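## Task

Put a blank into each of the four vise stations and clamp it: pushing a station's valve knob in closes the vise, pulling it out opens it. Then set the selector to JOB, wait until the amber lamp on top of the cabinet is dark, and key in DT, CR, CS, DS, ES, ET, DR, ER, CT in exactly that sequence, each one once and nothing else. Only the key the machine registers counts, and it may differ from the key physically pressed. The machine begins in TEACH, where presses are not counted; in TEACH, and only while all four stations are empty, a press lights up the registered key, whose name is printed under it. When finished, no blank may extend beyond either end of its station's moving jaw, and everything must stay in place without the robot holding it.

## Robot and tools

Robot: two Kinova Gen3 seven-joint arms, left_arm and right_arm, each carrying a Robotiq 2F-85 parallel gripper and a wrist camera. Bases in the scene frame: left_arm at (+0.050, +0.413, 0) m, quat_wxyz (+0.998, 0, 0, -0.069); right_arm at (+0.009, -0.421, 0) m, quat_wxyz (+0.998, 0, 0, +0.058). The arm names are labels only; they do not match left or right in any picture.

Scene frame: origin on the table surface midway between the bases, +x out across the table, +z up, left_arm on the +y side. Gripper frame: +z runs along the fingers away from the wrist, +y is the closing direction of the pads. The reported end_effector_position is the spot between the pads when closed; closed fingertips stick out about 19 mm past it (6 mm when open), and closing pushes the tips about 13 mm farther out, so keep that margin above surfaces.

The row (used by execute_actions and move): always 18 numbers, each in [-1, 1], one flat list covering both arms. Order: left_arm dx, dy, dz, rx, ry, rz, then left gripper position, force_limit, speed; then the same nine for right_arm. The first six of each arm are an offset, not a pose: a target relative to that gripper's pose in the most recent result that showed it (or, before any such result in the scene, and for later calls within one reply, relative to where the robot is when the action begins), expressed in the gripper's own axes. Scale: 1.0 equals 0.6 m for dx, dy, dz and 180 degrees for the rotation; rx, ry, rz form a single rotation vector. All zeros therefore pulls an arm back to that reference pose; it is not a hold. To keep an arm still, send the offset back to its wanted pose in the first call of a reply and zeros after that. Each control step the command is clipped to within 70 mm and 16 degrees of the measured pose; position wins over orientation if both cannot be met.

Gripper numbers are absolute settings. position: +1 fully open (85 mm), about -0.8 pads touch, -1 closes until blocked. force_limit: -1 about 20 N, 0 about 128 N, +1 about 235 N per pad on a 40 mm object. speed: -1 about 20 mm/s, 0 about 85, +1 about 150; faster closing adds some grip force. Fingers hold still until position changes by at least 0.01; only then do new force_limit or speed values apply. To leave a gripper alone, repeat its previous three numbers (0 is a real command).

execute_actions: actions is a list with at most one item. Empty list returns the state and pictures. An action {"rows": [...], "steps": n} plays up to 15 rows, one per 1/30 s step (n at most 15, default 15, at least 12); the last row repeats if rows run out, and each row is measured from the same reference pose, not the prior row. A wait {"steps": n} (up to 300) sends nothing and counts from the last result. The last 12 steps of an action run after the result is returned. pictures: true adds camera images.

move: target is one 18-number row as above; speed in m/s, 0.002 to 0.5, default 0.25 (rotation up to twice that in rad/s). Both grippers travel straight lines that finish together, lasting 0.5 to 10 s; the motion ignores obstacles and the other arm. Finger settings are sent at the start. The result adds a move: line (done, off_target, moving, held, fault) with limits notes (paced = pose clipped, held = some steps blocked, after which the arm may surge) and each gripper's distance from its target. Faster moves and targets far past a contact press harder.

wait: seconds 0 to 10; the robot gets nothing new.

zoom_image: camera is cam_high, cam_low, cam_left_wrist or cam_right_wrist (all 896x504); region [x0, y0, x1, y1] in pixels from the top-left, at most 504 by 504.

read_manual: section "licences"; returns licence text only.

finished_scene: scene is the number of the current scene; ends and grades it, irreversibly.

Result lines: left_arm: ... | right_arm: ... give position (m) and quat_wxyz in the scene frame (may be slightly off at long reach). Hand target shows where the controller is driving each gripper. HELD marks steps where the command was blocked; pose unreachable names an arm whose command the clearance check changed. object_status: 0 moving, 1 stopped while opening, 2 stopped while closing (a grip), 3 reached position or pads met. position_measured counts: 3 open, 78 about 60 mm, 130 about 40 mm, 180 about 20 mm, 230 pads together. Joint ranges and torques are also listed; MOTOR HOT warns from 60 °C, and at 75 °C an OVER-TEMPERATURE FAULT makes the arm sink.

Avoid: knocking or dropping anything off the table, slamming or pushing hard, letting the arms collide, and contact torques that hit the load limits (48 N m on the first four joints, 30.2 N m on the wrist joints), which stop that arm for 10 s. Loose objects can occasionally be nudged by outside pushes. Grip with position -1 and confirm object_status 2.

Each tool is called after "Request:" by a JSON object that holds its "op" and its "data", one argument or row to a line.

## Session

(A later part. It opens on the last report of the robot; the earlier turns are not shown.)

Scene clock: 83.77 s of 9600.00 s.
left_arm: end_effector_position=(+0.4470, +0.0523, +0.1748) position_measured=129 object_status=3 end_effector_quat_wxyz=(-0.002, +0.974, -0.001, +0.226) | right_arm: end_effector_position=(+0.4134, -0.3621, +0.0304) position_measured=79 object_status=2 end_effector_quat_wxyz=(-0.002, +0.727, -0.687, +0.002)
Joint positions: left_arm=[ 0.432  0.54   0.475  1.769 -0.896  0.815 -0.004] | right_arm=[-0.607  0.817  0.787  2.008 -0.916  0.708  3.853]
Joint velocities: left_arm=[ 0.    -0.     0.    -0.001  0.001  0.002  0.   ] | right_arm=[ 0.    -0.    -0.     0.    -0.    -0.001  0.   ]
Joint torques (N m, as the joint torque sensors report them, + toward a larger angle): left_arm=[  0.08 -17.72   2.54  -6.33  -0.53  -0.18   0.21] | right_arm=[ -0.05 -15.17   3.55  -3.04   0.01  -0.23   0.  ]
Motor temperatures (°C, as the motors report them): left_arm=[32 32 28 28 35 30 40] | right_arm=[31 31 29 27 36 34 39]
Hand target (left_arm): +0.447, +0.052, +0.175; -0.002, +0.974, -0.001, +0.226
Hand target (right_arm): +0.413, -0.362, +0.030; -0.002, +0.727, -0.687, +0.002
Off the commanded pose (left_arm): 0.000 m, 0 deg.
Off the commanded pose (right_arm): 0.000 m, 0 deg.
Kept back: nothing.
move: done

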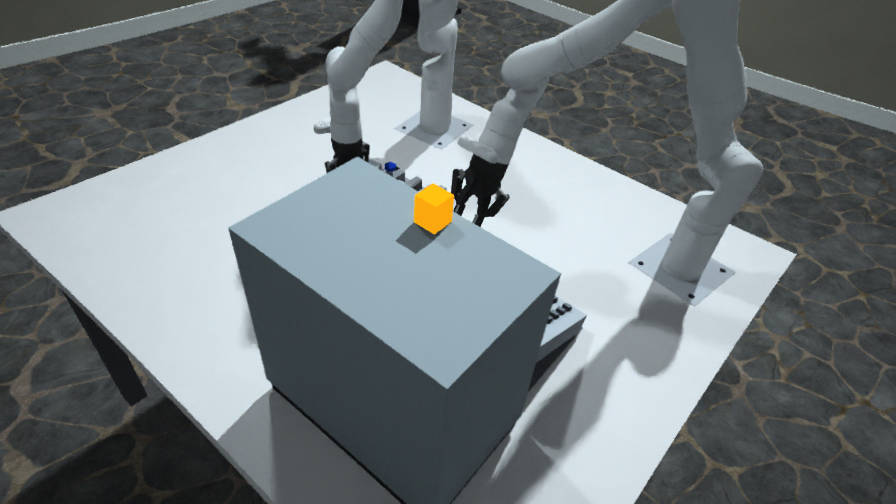

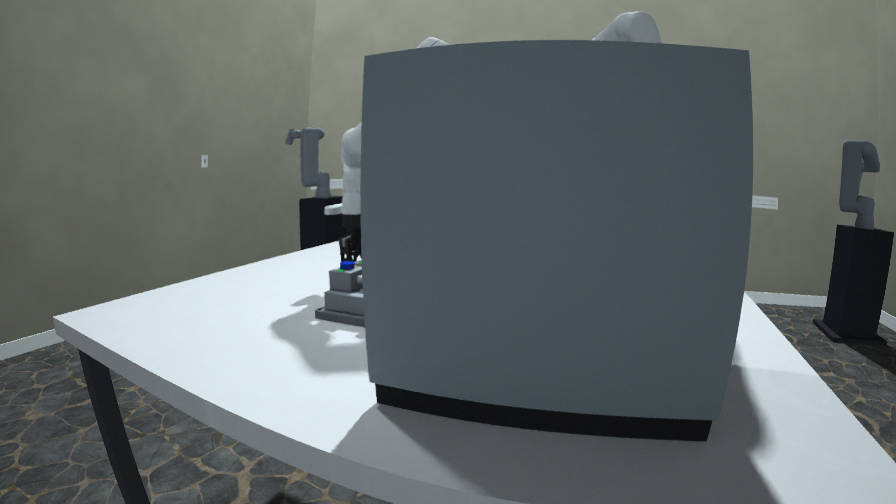

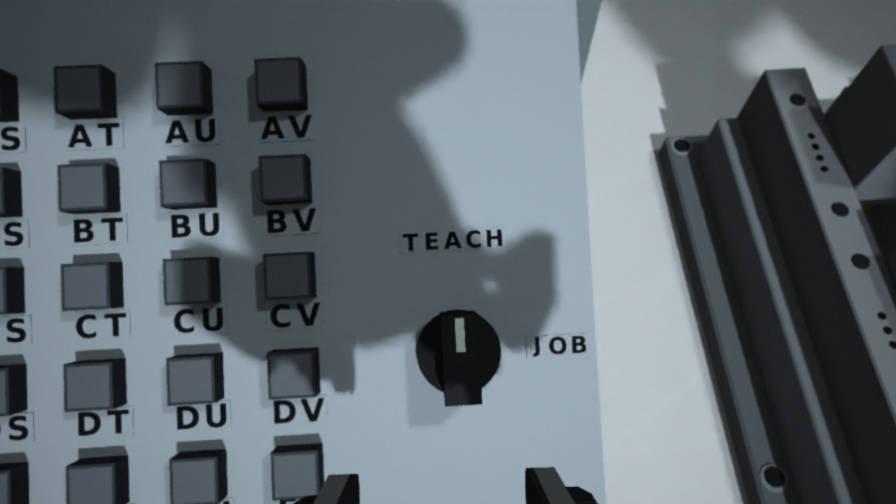

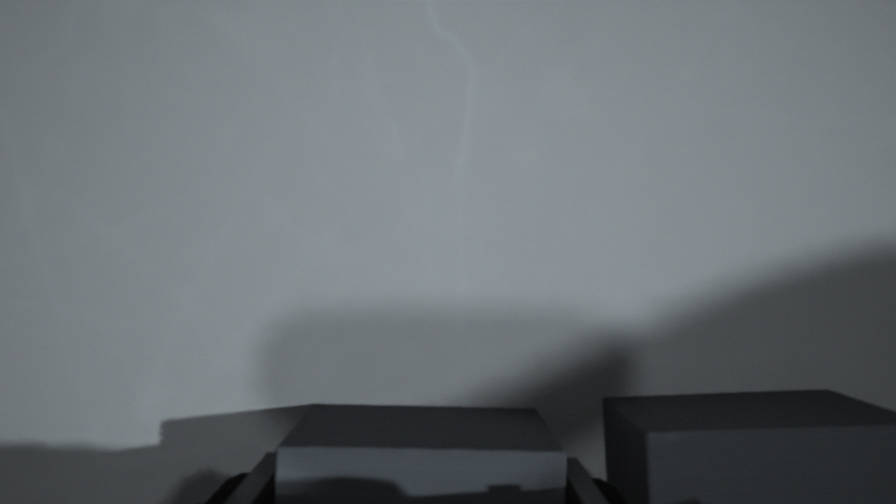

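Request:
{"op": "move", "data": {
  "target": [0.053,0.01,0.04,0,0,0,0,0,0, 0,0,-0.208,0,0,0.011,-1,-0.5,-0.2],
  "speed": 0.25
}}

Request:
{"op": "move", "data": {
  "target": [0,0,0,0,0,0,0,0,0, -0.342,-0.059,0,0,0,0,-1,-0.5,-0.2],
  "speed": 0.25
}}

Scene clock: 85.60 s of 9600.00 s.
left_arm: end_effector_position=(+0.4860, +0.0462, +0.1673) position_measured=129 object_status=3 end_effector_quat_wxyz=(-0.001, +0.974, -0.001, +0.226) | right_arm: end_effector_position=(+0.4127, -0.3619, +0.1551) position_measured=79 object_status=2 end_effector_quat_wxyz=(+0.002, -0.715, +0.699, -0.002)
Joint positions: left_arm=[ 0.396  0.607  0.468  1.678 -0.902  0.817 -0.073] | right_arm=[-0.769  0.609  1.029  1.894 -0.625  0.994  3.588]
Joint velocities: left_arm=[-0.001  0.001  0.    -0.     0.001 -0.001 -0.001] | right_arm=[-0.004 -0.002  0.001 -0.001  0.002  0.001 -0.002]
Joint torques (N m, as the joint torque sensors report them, + toward a larger angle): left_arm=[  0.12 -19.29   2.65  -6.66  -0.5   -0.26   0.27] | right_arm=[ -0.2  -14.04   4.19  -6.26   0.12  -0.07  -0.01]
Motor temperatures (°C, as the motors report them): left_arm=[32 32 28 28 35 30 40] | right_arm=[31 31 29 27 36 34 39]
Hand target (left_arm): +0.486, +0.046, +0.167; -0.001, +0.974, -0.001, +0.225
Hand target (right_arm): +0.413, -0.362, +0.155; -0.003, +0.715, -0.699, +0.002
Off the commanded pose (left_arm): 0.000 m, 0 deg.
Off the commanded pose (right_arm): 0.000 m, 0 deg.
Kept back: nothing.
move: done

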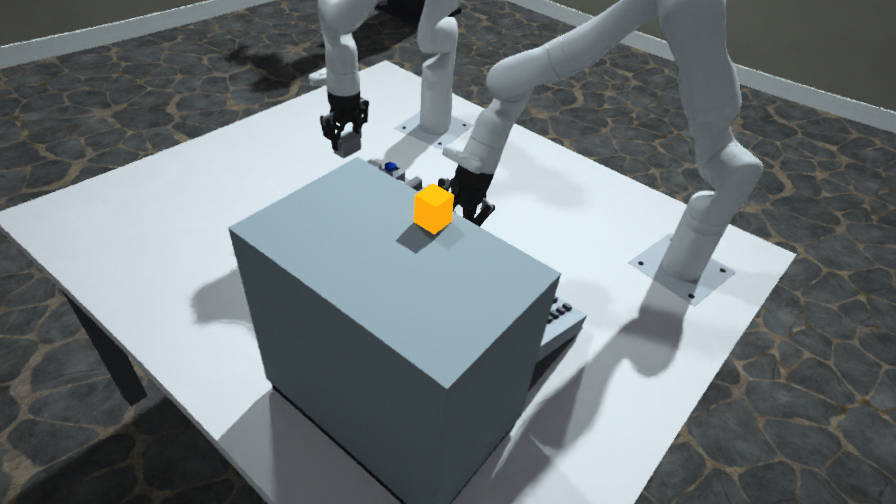

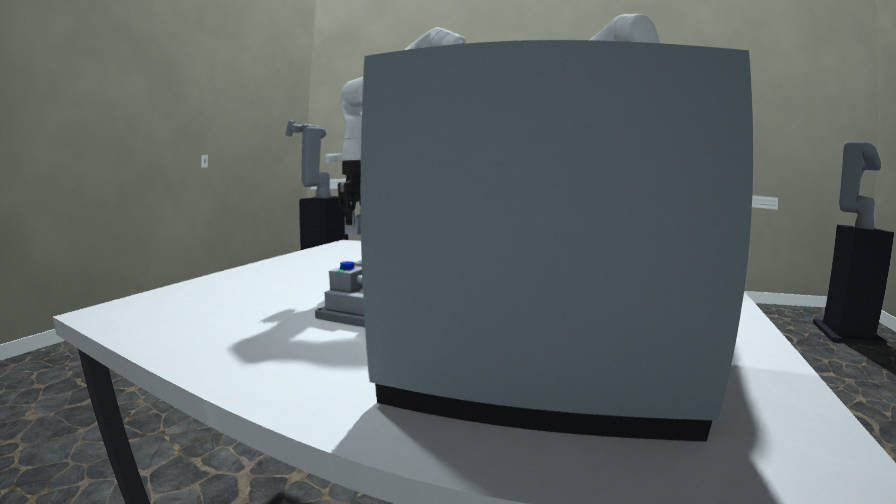

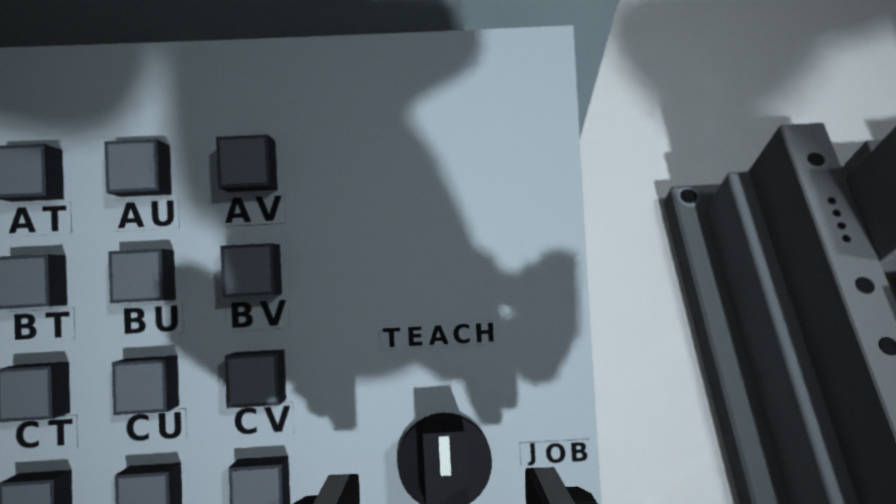

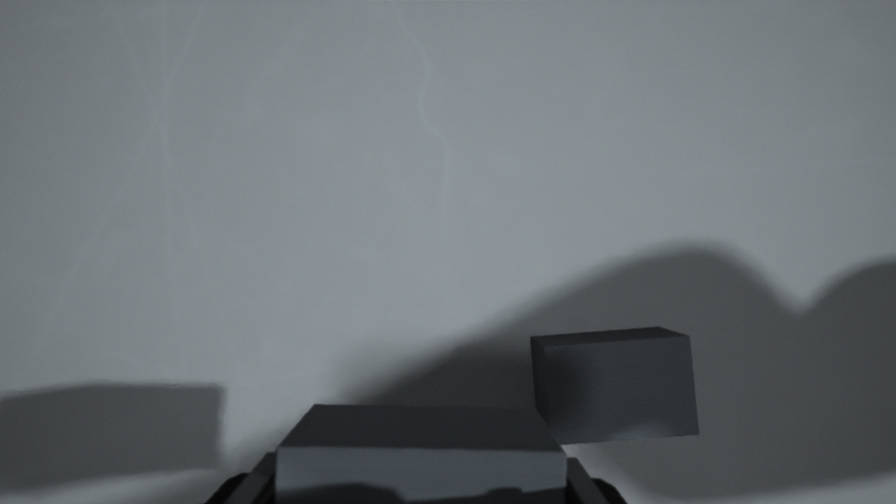

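Scene clock: 86.93 s of 9600.00 s.
left_arm: end_effector_position=(+0.4860, +0.0462, +0.1673) position_measured=129 object_status=3 end_effector_quat_wxyz=(-0.001, +0.974, -0.001, +0.226) | right_arm: end_effector_position=(+0.4420, -0.1555, +0.1551) position_measured=79 object_status=2 end_effector_quat_wxyz=(+0.003, -0.715, +0.699, -0.001)
Joint positions: left_arm=[ 0.396  0.607  0.468  1.678 -0.902  0.817 -0.073] | right_arm=[-1.018  0.798  0.977  1.543 -0.699  1.175  3.142]
Joint velocities: left_arm=[-0.002 -0.001  0.    -0.    -0.001 -0.     0.   ] | right_arm=[ 0.003  0.009 -0.002 -0.006  0.003  0.003 -0.004]
Joint torques (N m, as the joint torque sensors report them, + toward a larger angle): left_arm=[  0.14 -19.06   2.65  -6.42  -0.49  -0.28   0.16] | right_arm=[ -0.24 -18.68   5.24  -6.61   0.08  -0.22   0.1 ]
Motor temperatures (°C, as the motors report them): left_arm=[32 32 28 28 35 30 40] | right_arm=[31 31 29 27 36 34 39]
Hand target (left_arm): +0.486, +0.046, +0.167; -0.001, +0.974, -0.001, +0.226
Hand target (right_arm): +0.442, -0.156, +0.155; -0.002, +0.715, -0.699, +0.001
Off the commanded pose (left_arm): 0.000 m, 0 deg.
Off the commanded pose (right_arm): 0.001 m, 0 deg.
Kept back: nothing.
move: done

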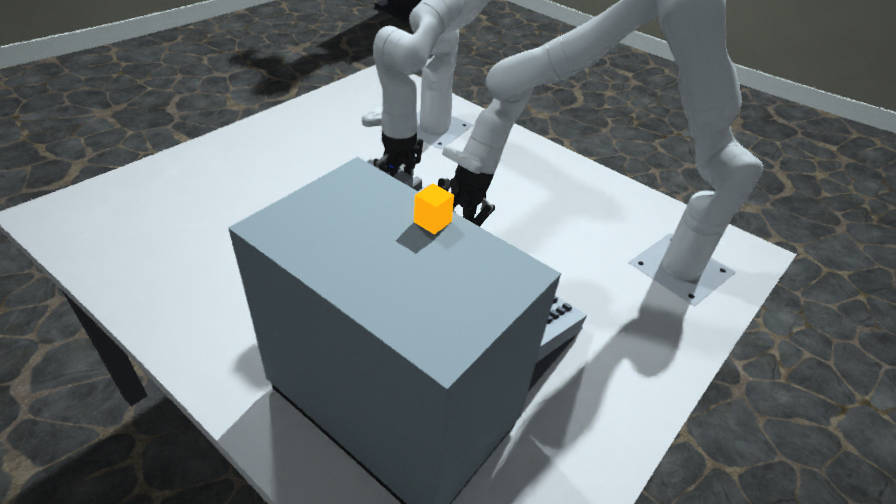

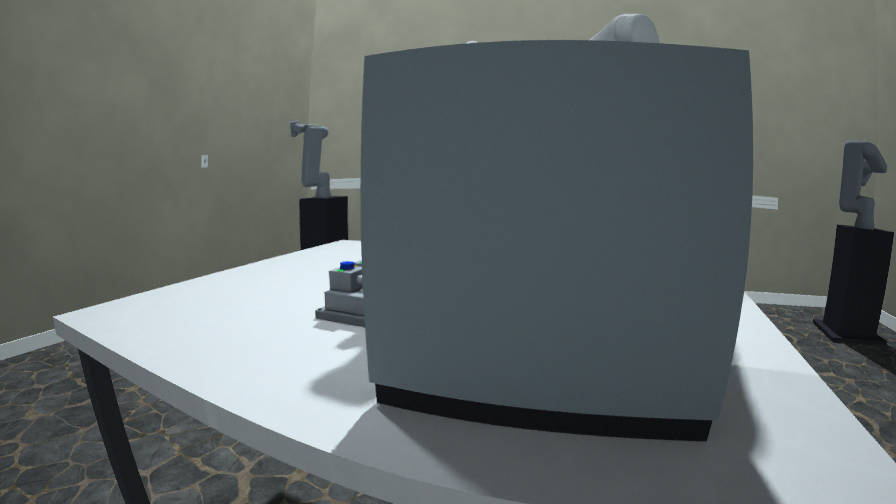

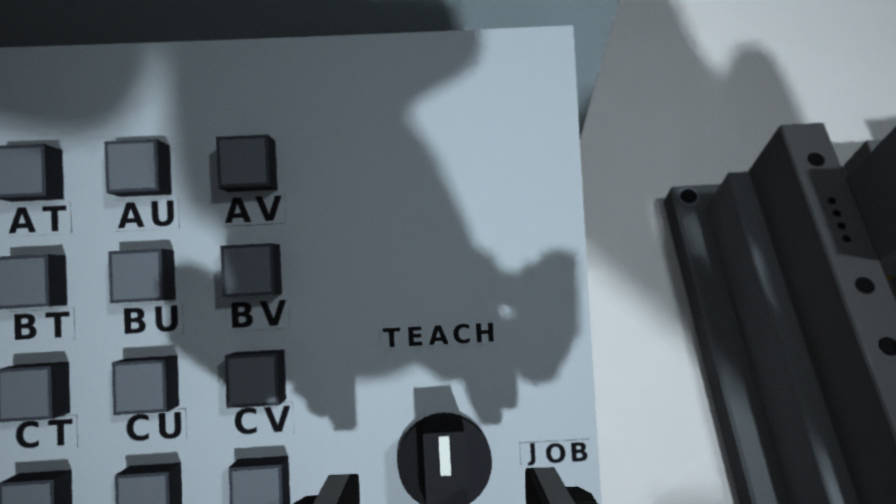

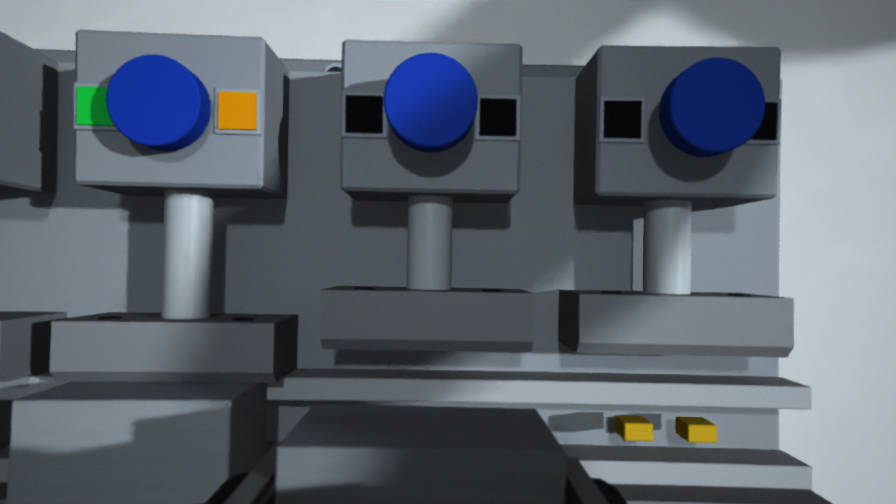

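Request:
{"op": "move", "data": {
  "target": [0,0,0,0,0,0,0,0,0, 0.005,0,0.05,0,0,0,-1,-0.5,-0.2],
  "speed": 0.1
}}

Scene clock: 88.27 s of 9600.00 s.
left_arm: end_effector_position=(+0.4860, +0.0462, +0.1673) position_measured=129 object_status=3 end_effector_quat_wxyz=(-0.001, +0.974, -0.001, +0.226) | right_arm: end_effector_position=(+0.4423, -0.1585, +0.1252) position_measured=79 object_status=2 end_effector_quat_wxyz=(+0.003, -0.715, +0.699, -0.001)
Joint positions: left_arm=[ 0.396  0.607  0.468  1.678 -0.902  0.817 -0.073] | right_arm=[-1.003  0.833  0.946  1.585 -0.736  1.107  3.177]
Joint velocities: left_arm=[ 0.    -0.     0.    -0.    -0.001  0.001  0.   ] | right_arm=[ 0.003  0.002 -0.001  0.003 -0.001 -0.004  0.001]
Joint torques (N m, as the joint torque sensors report them, + toward a larger angle): left_arm=[  0.06 -19.11   2.63  -6.55  -0.55  -0.32   0.13] | right_arm=[ -0.47 -18.88   5.08  -6.28   0.04  -0.26   0.2 ]
Motor temperatures (°C, as the motors report them): left_arm=[32 32 28 28 35 30 40] | right_arm=[31 31 29 27 36 34 39]
Hand target (left_arm): +0.486, +0.046, +0.167; -0.001, +0.974, -0.001, +0.226
Hand target (right_arm): +0.442, -0.159, +0.125; -0.003, +0.715, -0.699, +0.001
Off the commanded pose (left_arm): 0.000 m, 0 deg.
Off the commanded pose (right_arm): 0.000 m, 0 deg.
Kept back: nothing.
move: done

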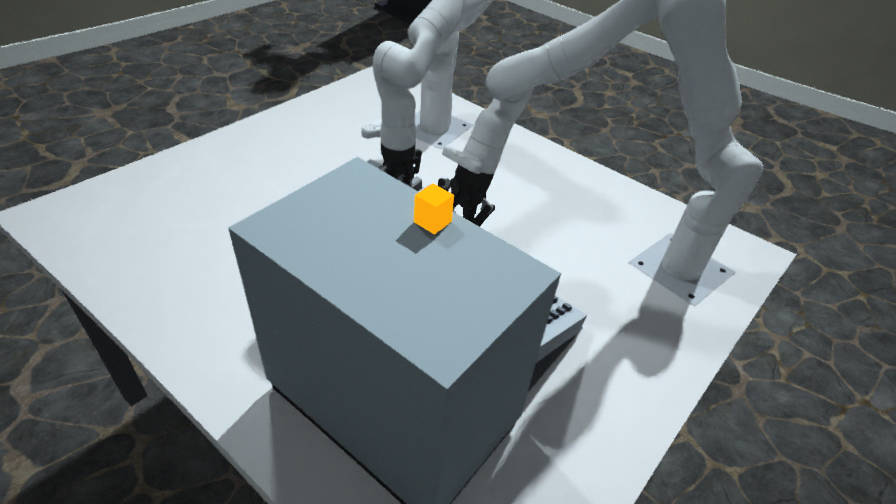

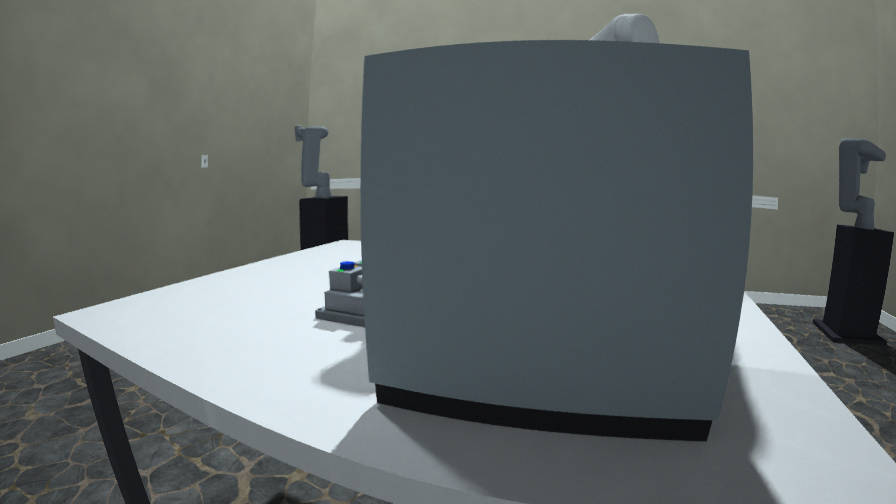

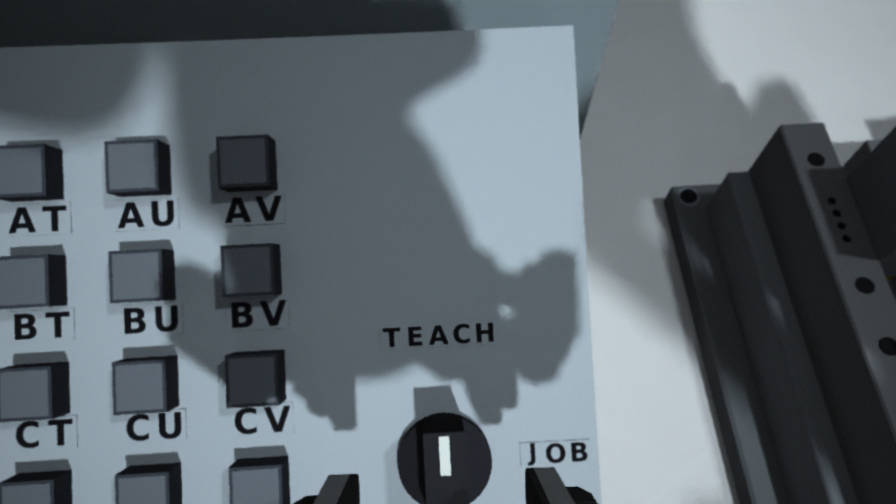

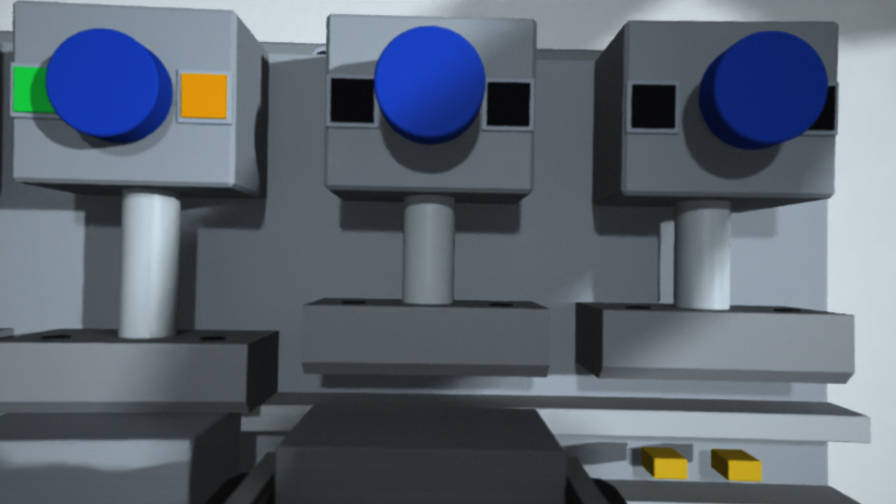

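Good. Lower to z≈.1012.

Request:
{"op": "move", "data": {
  "target": [0,0,0,0,0,0,0,0,0, 0,0,0.0402,0,0,0,-1,-0.5,-0.2],
  "speed": 0.04
}}

Request:
{"op": "move", "data": {
  "target": [0,0,0,0,0,0,0,0,0, 0,0,0,0,0,0,0.62,-0.5,0]
}}

Request:
{"op": "move", "data": {
  "target": [0,0,0,0,0,0,0,0,0, 0,0,-0.07,0,0,0,0.62,-0.5,0],
  "speed": 0.15
}}

Scene clock: 89.53 s of 9600.00 s.
left_arm: end_effector_position=(+0.4860, +0.0462, +0.1673) position_measured=129 object_status=3 end_effector_quat_wxyz=(-0.001, +0.974, -0.001, +0.226) | right_arm: end_effector_position=(+0.4424, -0.1584, +0.1013) position_measured=79 object_status=2 end_effector_quat_wxyz=(+0.003, -0.715, +0.699, -0.001)
Joint positions: left_arm=[ 0.396  0.607  0.468  1.678 -0.902  0.817 -0.073] | right_arm=[-0.991  0.865  0.919  1.61  -0.768  1.057  3.201]
Joint velocities: left_arm=[ 0.001 -0.    -0.     0.001  0.    -0.001 -0.   ] | right_arm=[ 0.001  0.004 -0.001  0.001 -0.002 -0.003  0.001]
Joint torques (N m, as the joint torque sensors report them, + toward a larger angle): left_arm=[  0.01 -19.07   2.67  -6.38  -0.5   -0.24   0.2 ] | right_arm=[ -0.15 -18.95   5.18  -5.7   -0.08  -0.23  -0.14]
Motor temperatures (°C, as the motors report them): left_arm=[32 32 28 28 35 30 40] | right_arm=[31 31 29 27 36 34 39]
Hand target (left_arm): +0.486, +0.046, +0.167; -0.001, +0.974, -0.001, +0.226
Hand target (right_arm): +0.442, -0.158, +0.101; -0.003, +0.715, -0.699, +0.001
Off the commanded pose (left_arm): 0.000 m, 0 deg.
Off the commanded pose (right_arm): 0.000 m, 0 deg.
Kept back: nothing.
move: done

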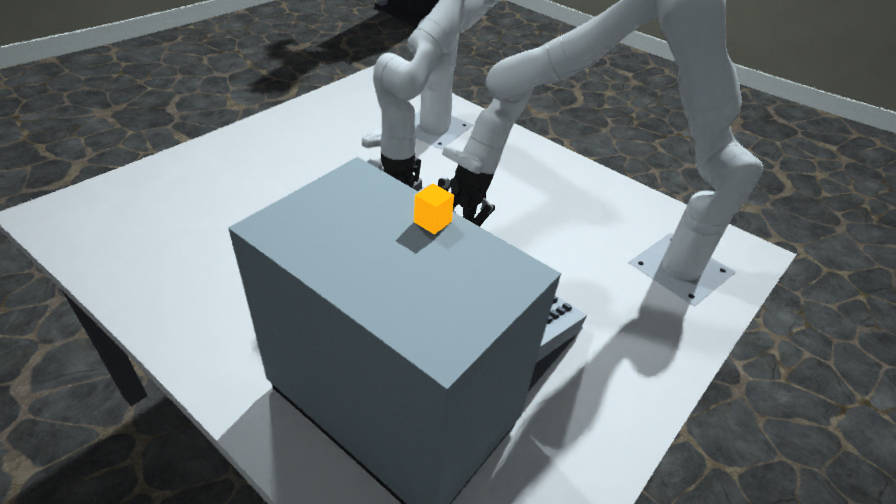

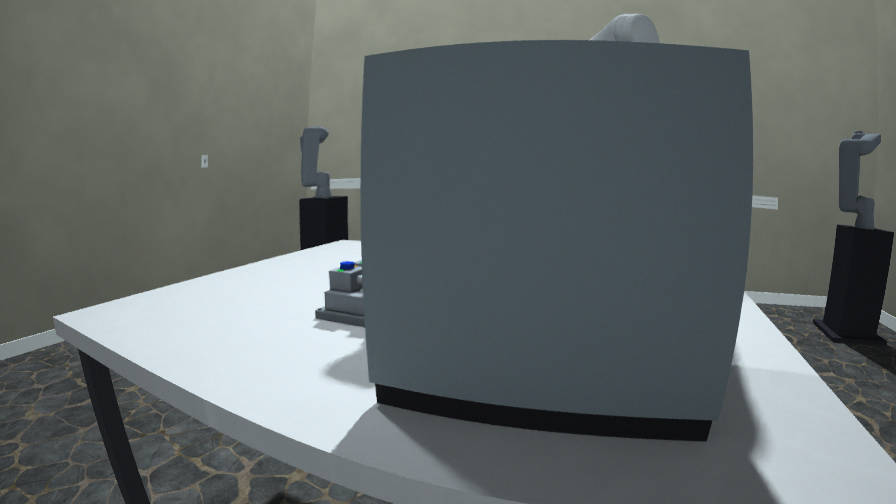

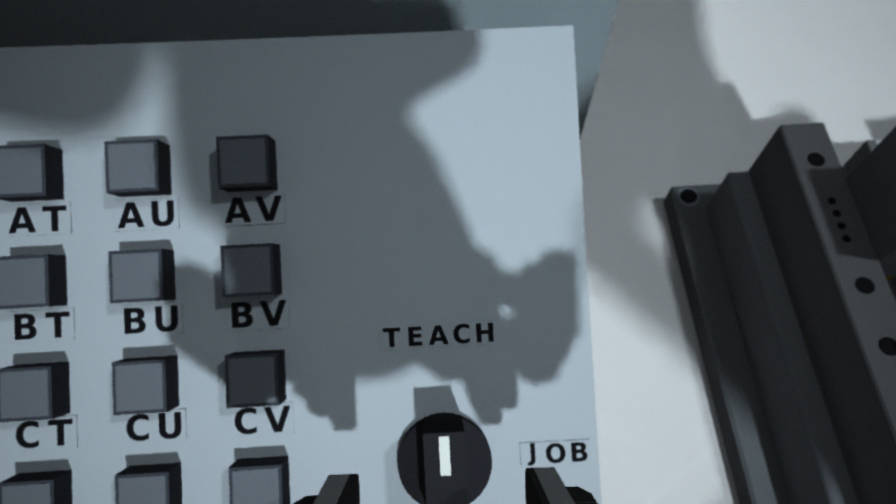

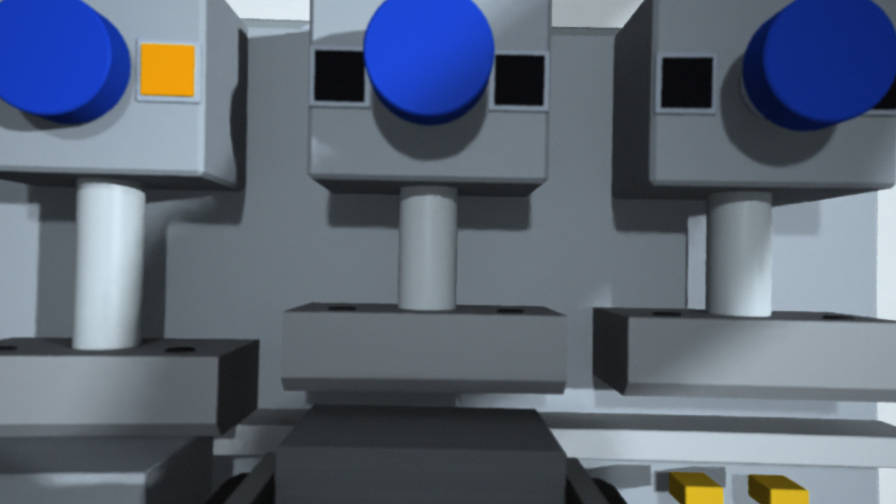

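Scene clock: 90.03 s of 9600.00 s.
left_arm: end_effector_position=(+0.4860, +0.0462, +0.1673) position_measured=129 object_status=3 end_effector_quat_wxyz=(-0.001, +0.974, -0.001, +0.226) | right_arm: end_effector_position=(+0.4424, -0.1584, +0.1013) position_measured=50 object_status=0 end_effector_quat_wxyz=(+0.003, -0.715, +0.699, -0.001)
Joint positions: left_arm=[ 0.396  0.607  0.468  1.678 -0.902  0.817 -0.073] | right_arm=[-0.991  0.865  0.919  1.61  -0.768  1.057  3.201]
Joint velocities: left_arm=[-0.001 -0.     0.    -0.     0.001 -0.002  0.001] | right_arm=[ 0.    -0.    -0.001 -0.001  0.     0.    -0.   ]
Joint torques (N m, as the joint torque sensors report them, + toward a larger angle): left_arm=[  0.07 -19.13   2.7   -6.49  -0.49  -0.29   0.2 ] | right_arm=[ -0.29 -18.19   5.02  -5.28   0.12  -0.28  -0.04]
Motor temperatures (°C, as the motors report them): left_arm=[32 32 28 28 35 30 40] | right_arm=[31 31 29 27 36 34 39]
Hand target (left_arm): +0.486, +0.046, +0.167; -0.001, +0.974, -0.001, +0.226
Hand target (right_arm): +0.442, -0.158, +0.101; -0.003, +0.715, -0.699, +0.001
Off the commanded pose (left_arm): 0.000 m, 0 deg.
Off the commanded pose (right_arm): 0.000 m, 0 deg.
Kept back: nothing.
move: done

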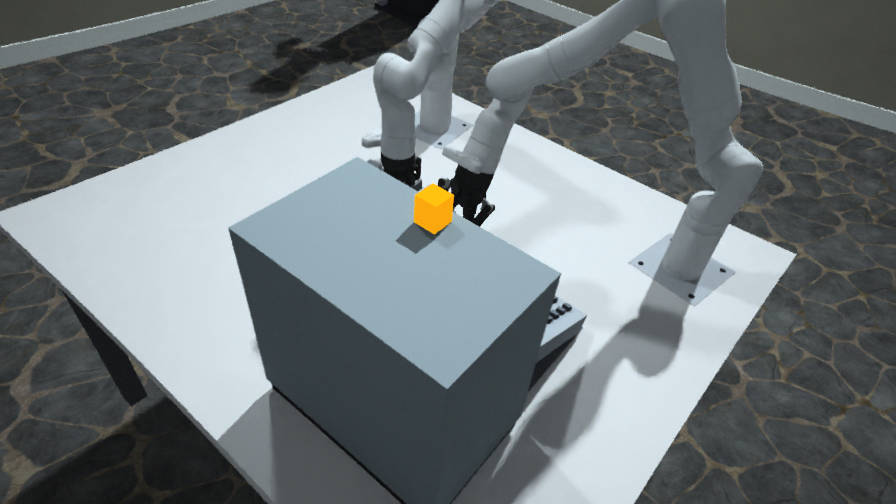

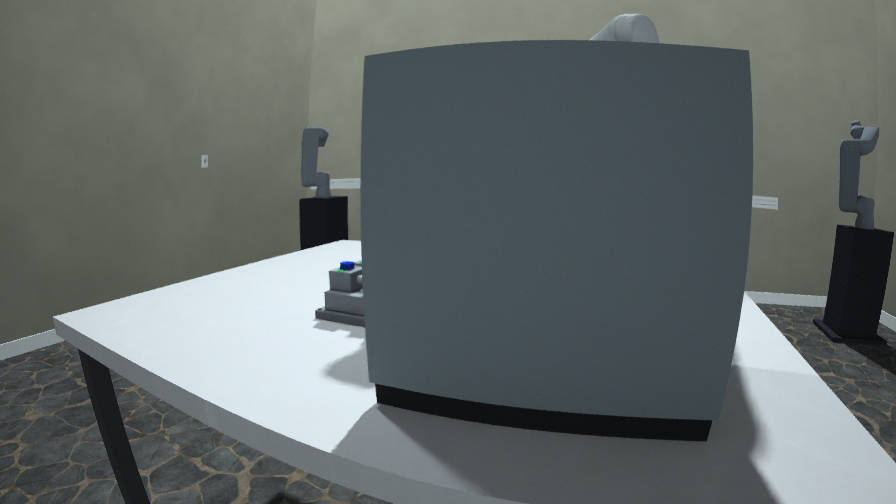

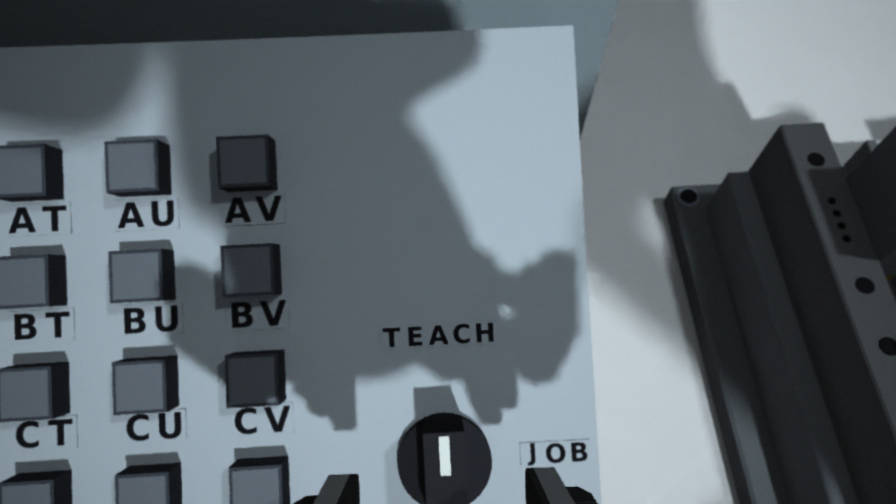

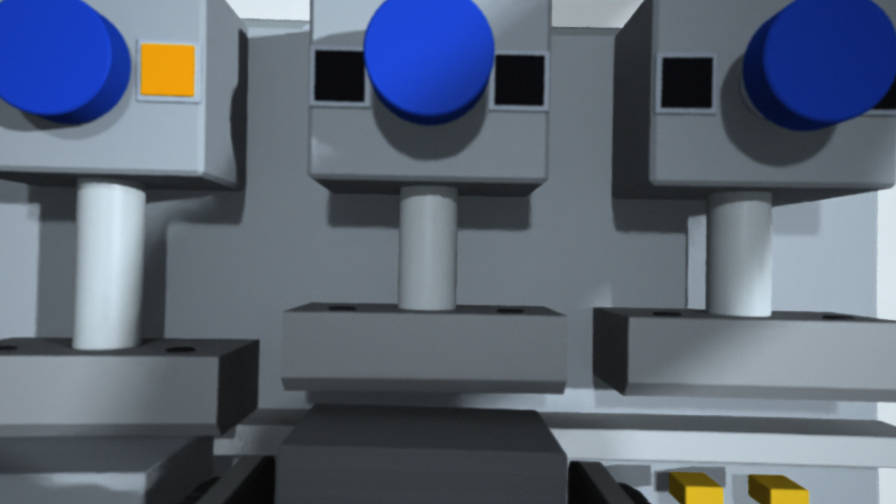

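Scene clock: 90.87 s of 9600.00 s.
left_arm: end_effector_position=(+0.4860, +0.0462, +0.1673) position_measured=129 object_status=3 end_effector_quat_wxyz=(-0.001, +0.974, -0.001, +0.226) | right_arm: end_effector_position=(+0.4421, -0.1585, +0.1431) position_measured=50 object_status=3 end_effector_quat_wxyz=(+0.003, -0.715, +0.699, -0.001)
Joint positions: left_arm=[ 0.396  0.607  0.468  1.678 -0.902  0.817 -0.073] | right_arm=[-1.01   0.81   0.965  1.564 -0.712  1.145  3.159]
Joint velocities: left_arm=[ 0.001  0.001 -0.    -0.001  0.    -0.001 -0.001] | right_arm=[ 0.    -0.003  0.001 -0.001  0.001  0.003 -0.002]
Joint torques (N m, as the joint torque sensors report them, + toward a larger angle): left_arm=[  0.18 -19.1    2.69  -6.55  -0.56  -0.32   0.21] | right_arm=[ -0.41 -17.9    5.11  -5.81   0.02  -0.27   0.03]
Motor temperatures (°C, as the motors report them): left_arm=[32 32 28 28 35 30 40] | right_arm=[31 31 29 27 36 34 39]
Hand target (left_arm): +0.486, +0.046, +0.167; -0.001, +0.974, -0.001, +0.226
Hand target (right_arm): +0.442, -0.158, +0.143; -0.003, +0.715, -0.699, +0.001
Off the commanded pose (left_arm): 0.000 m, 0 deg.
Off the commanded pose (right_arm): 0.000 m, 0 deg.
Kept back: nothing.
move: done

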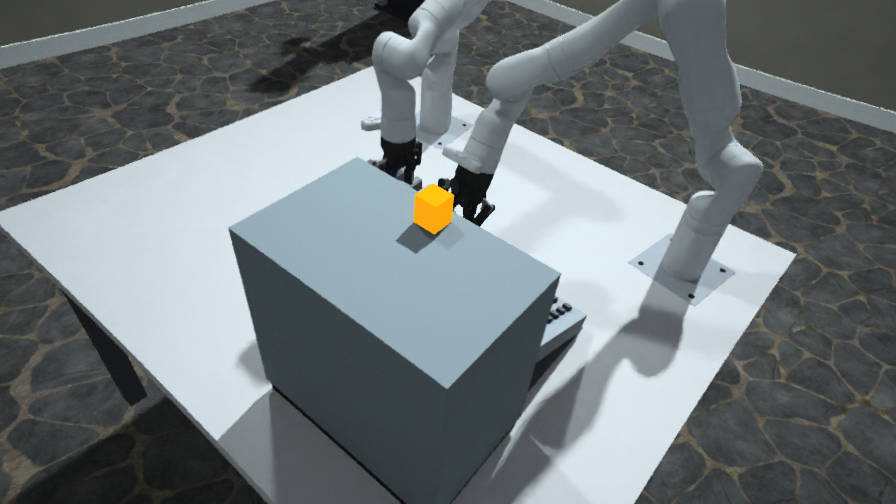

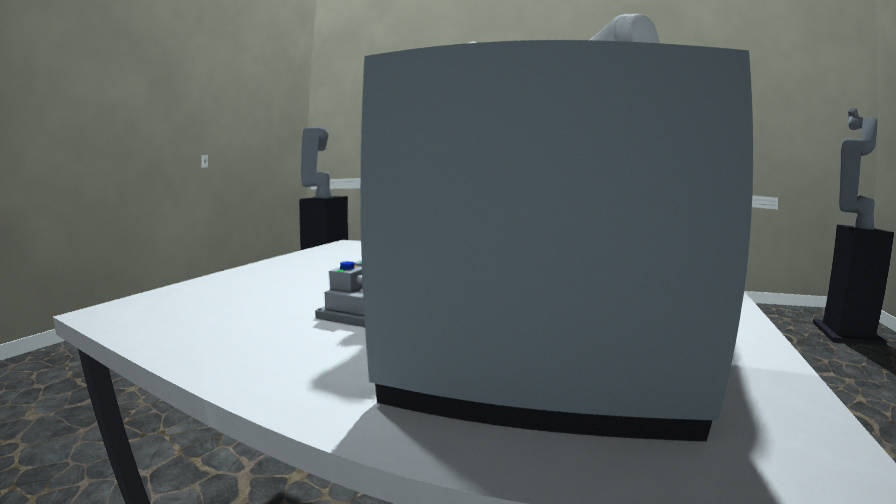

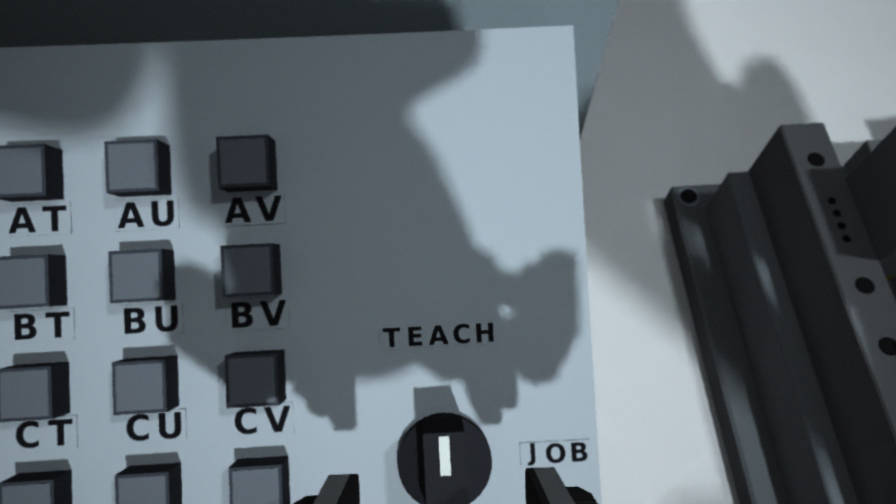

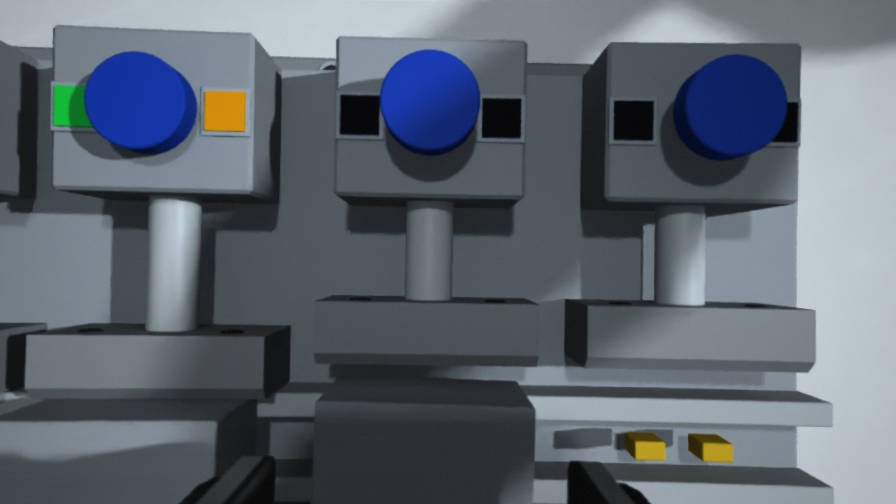

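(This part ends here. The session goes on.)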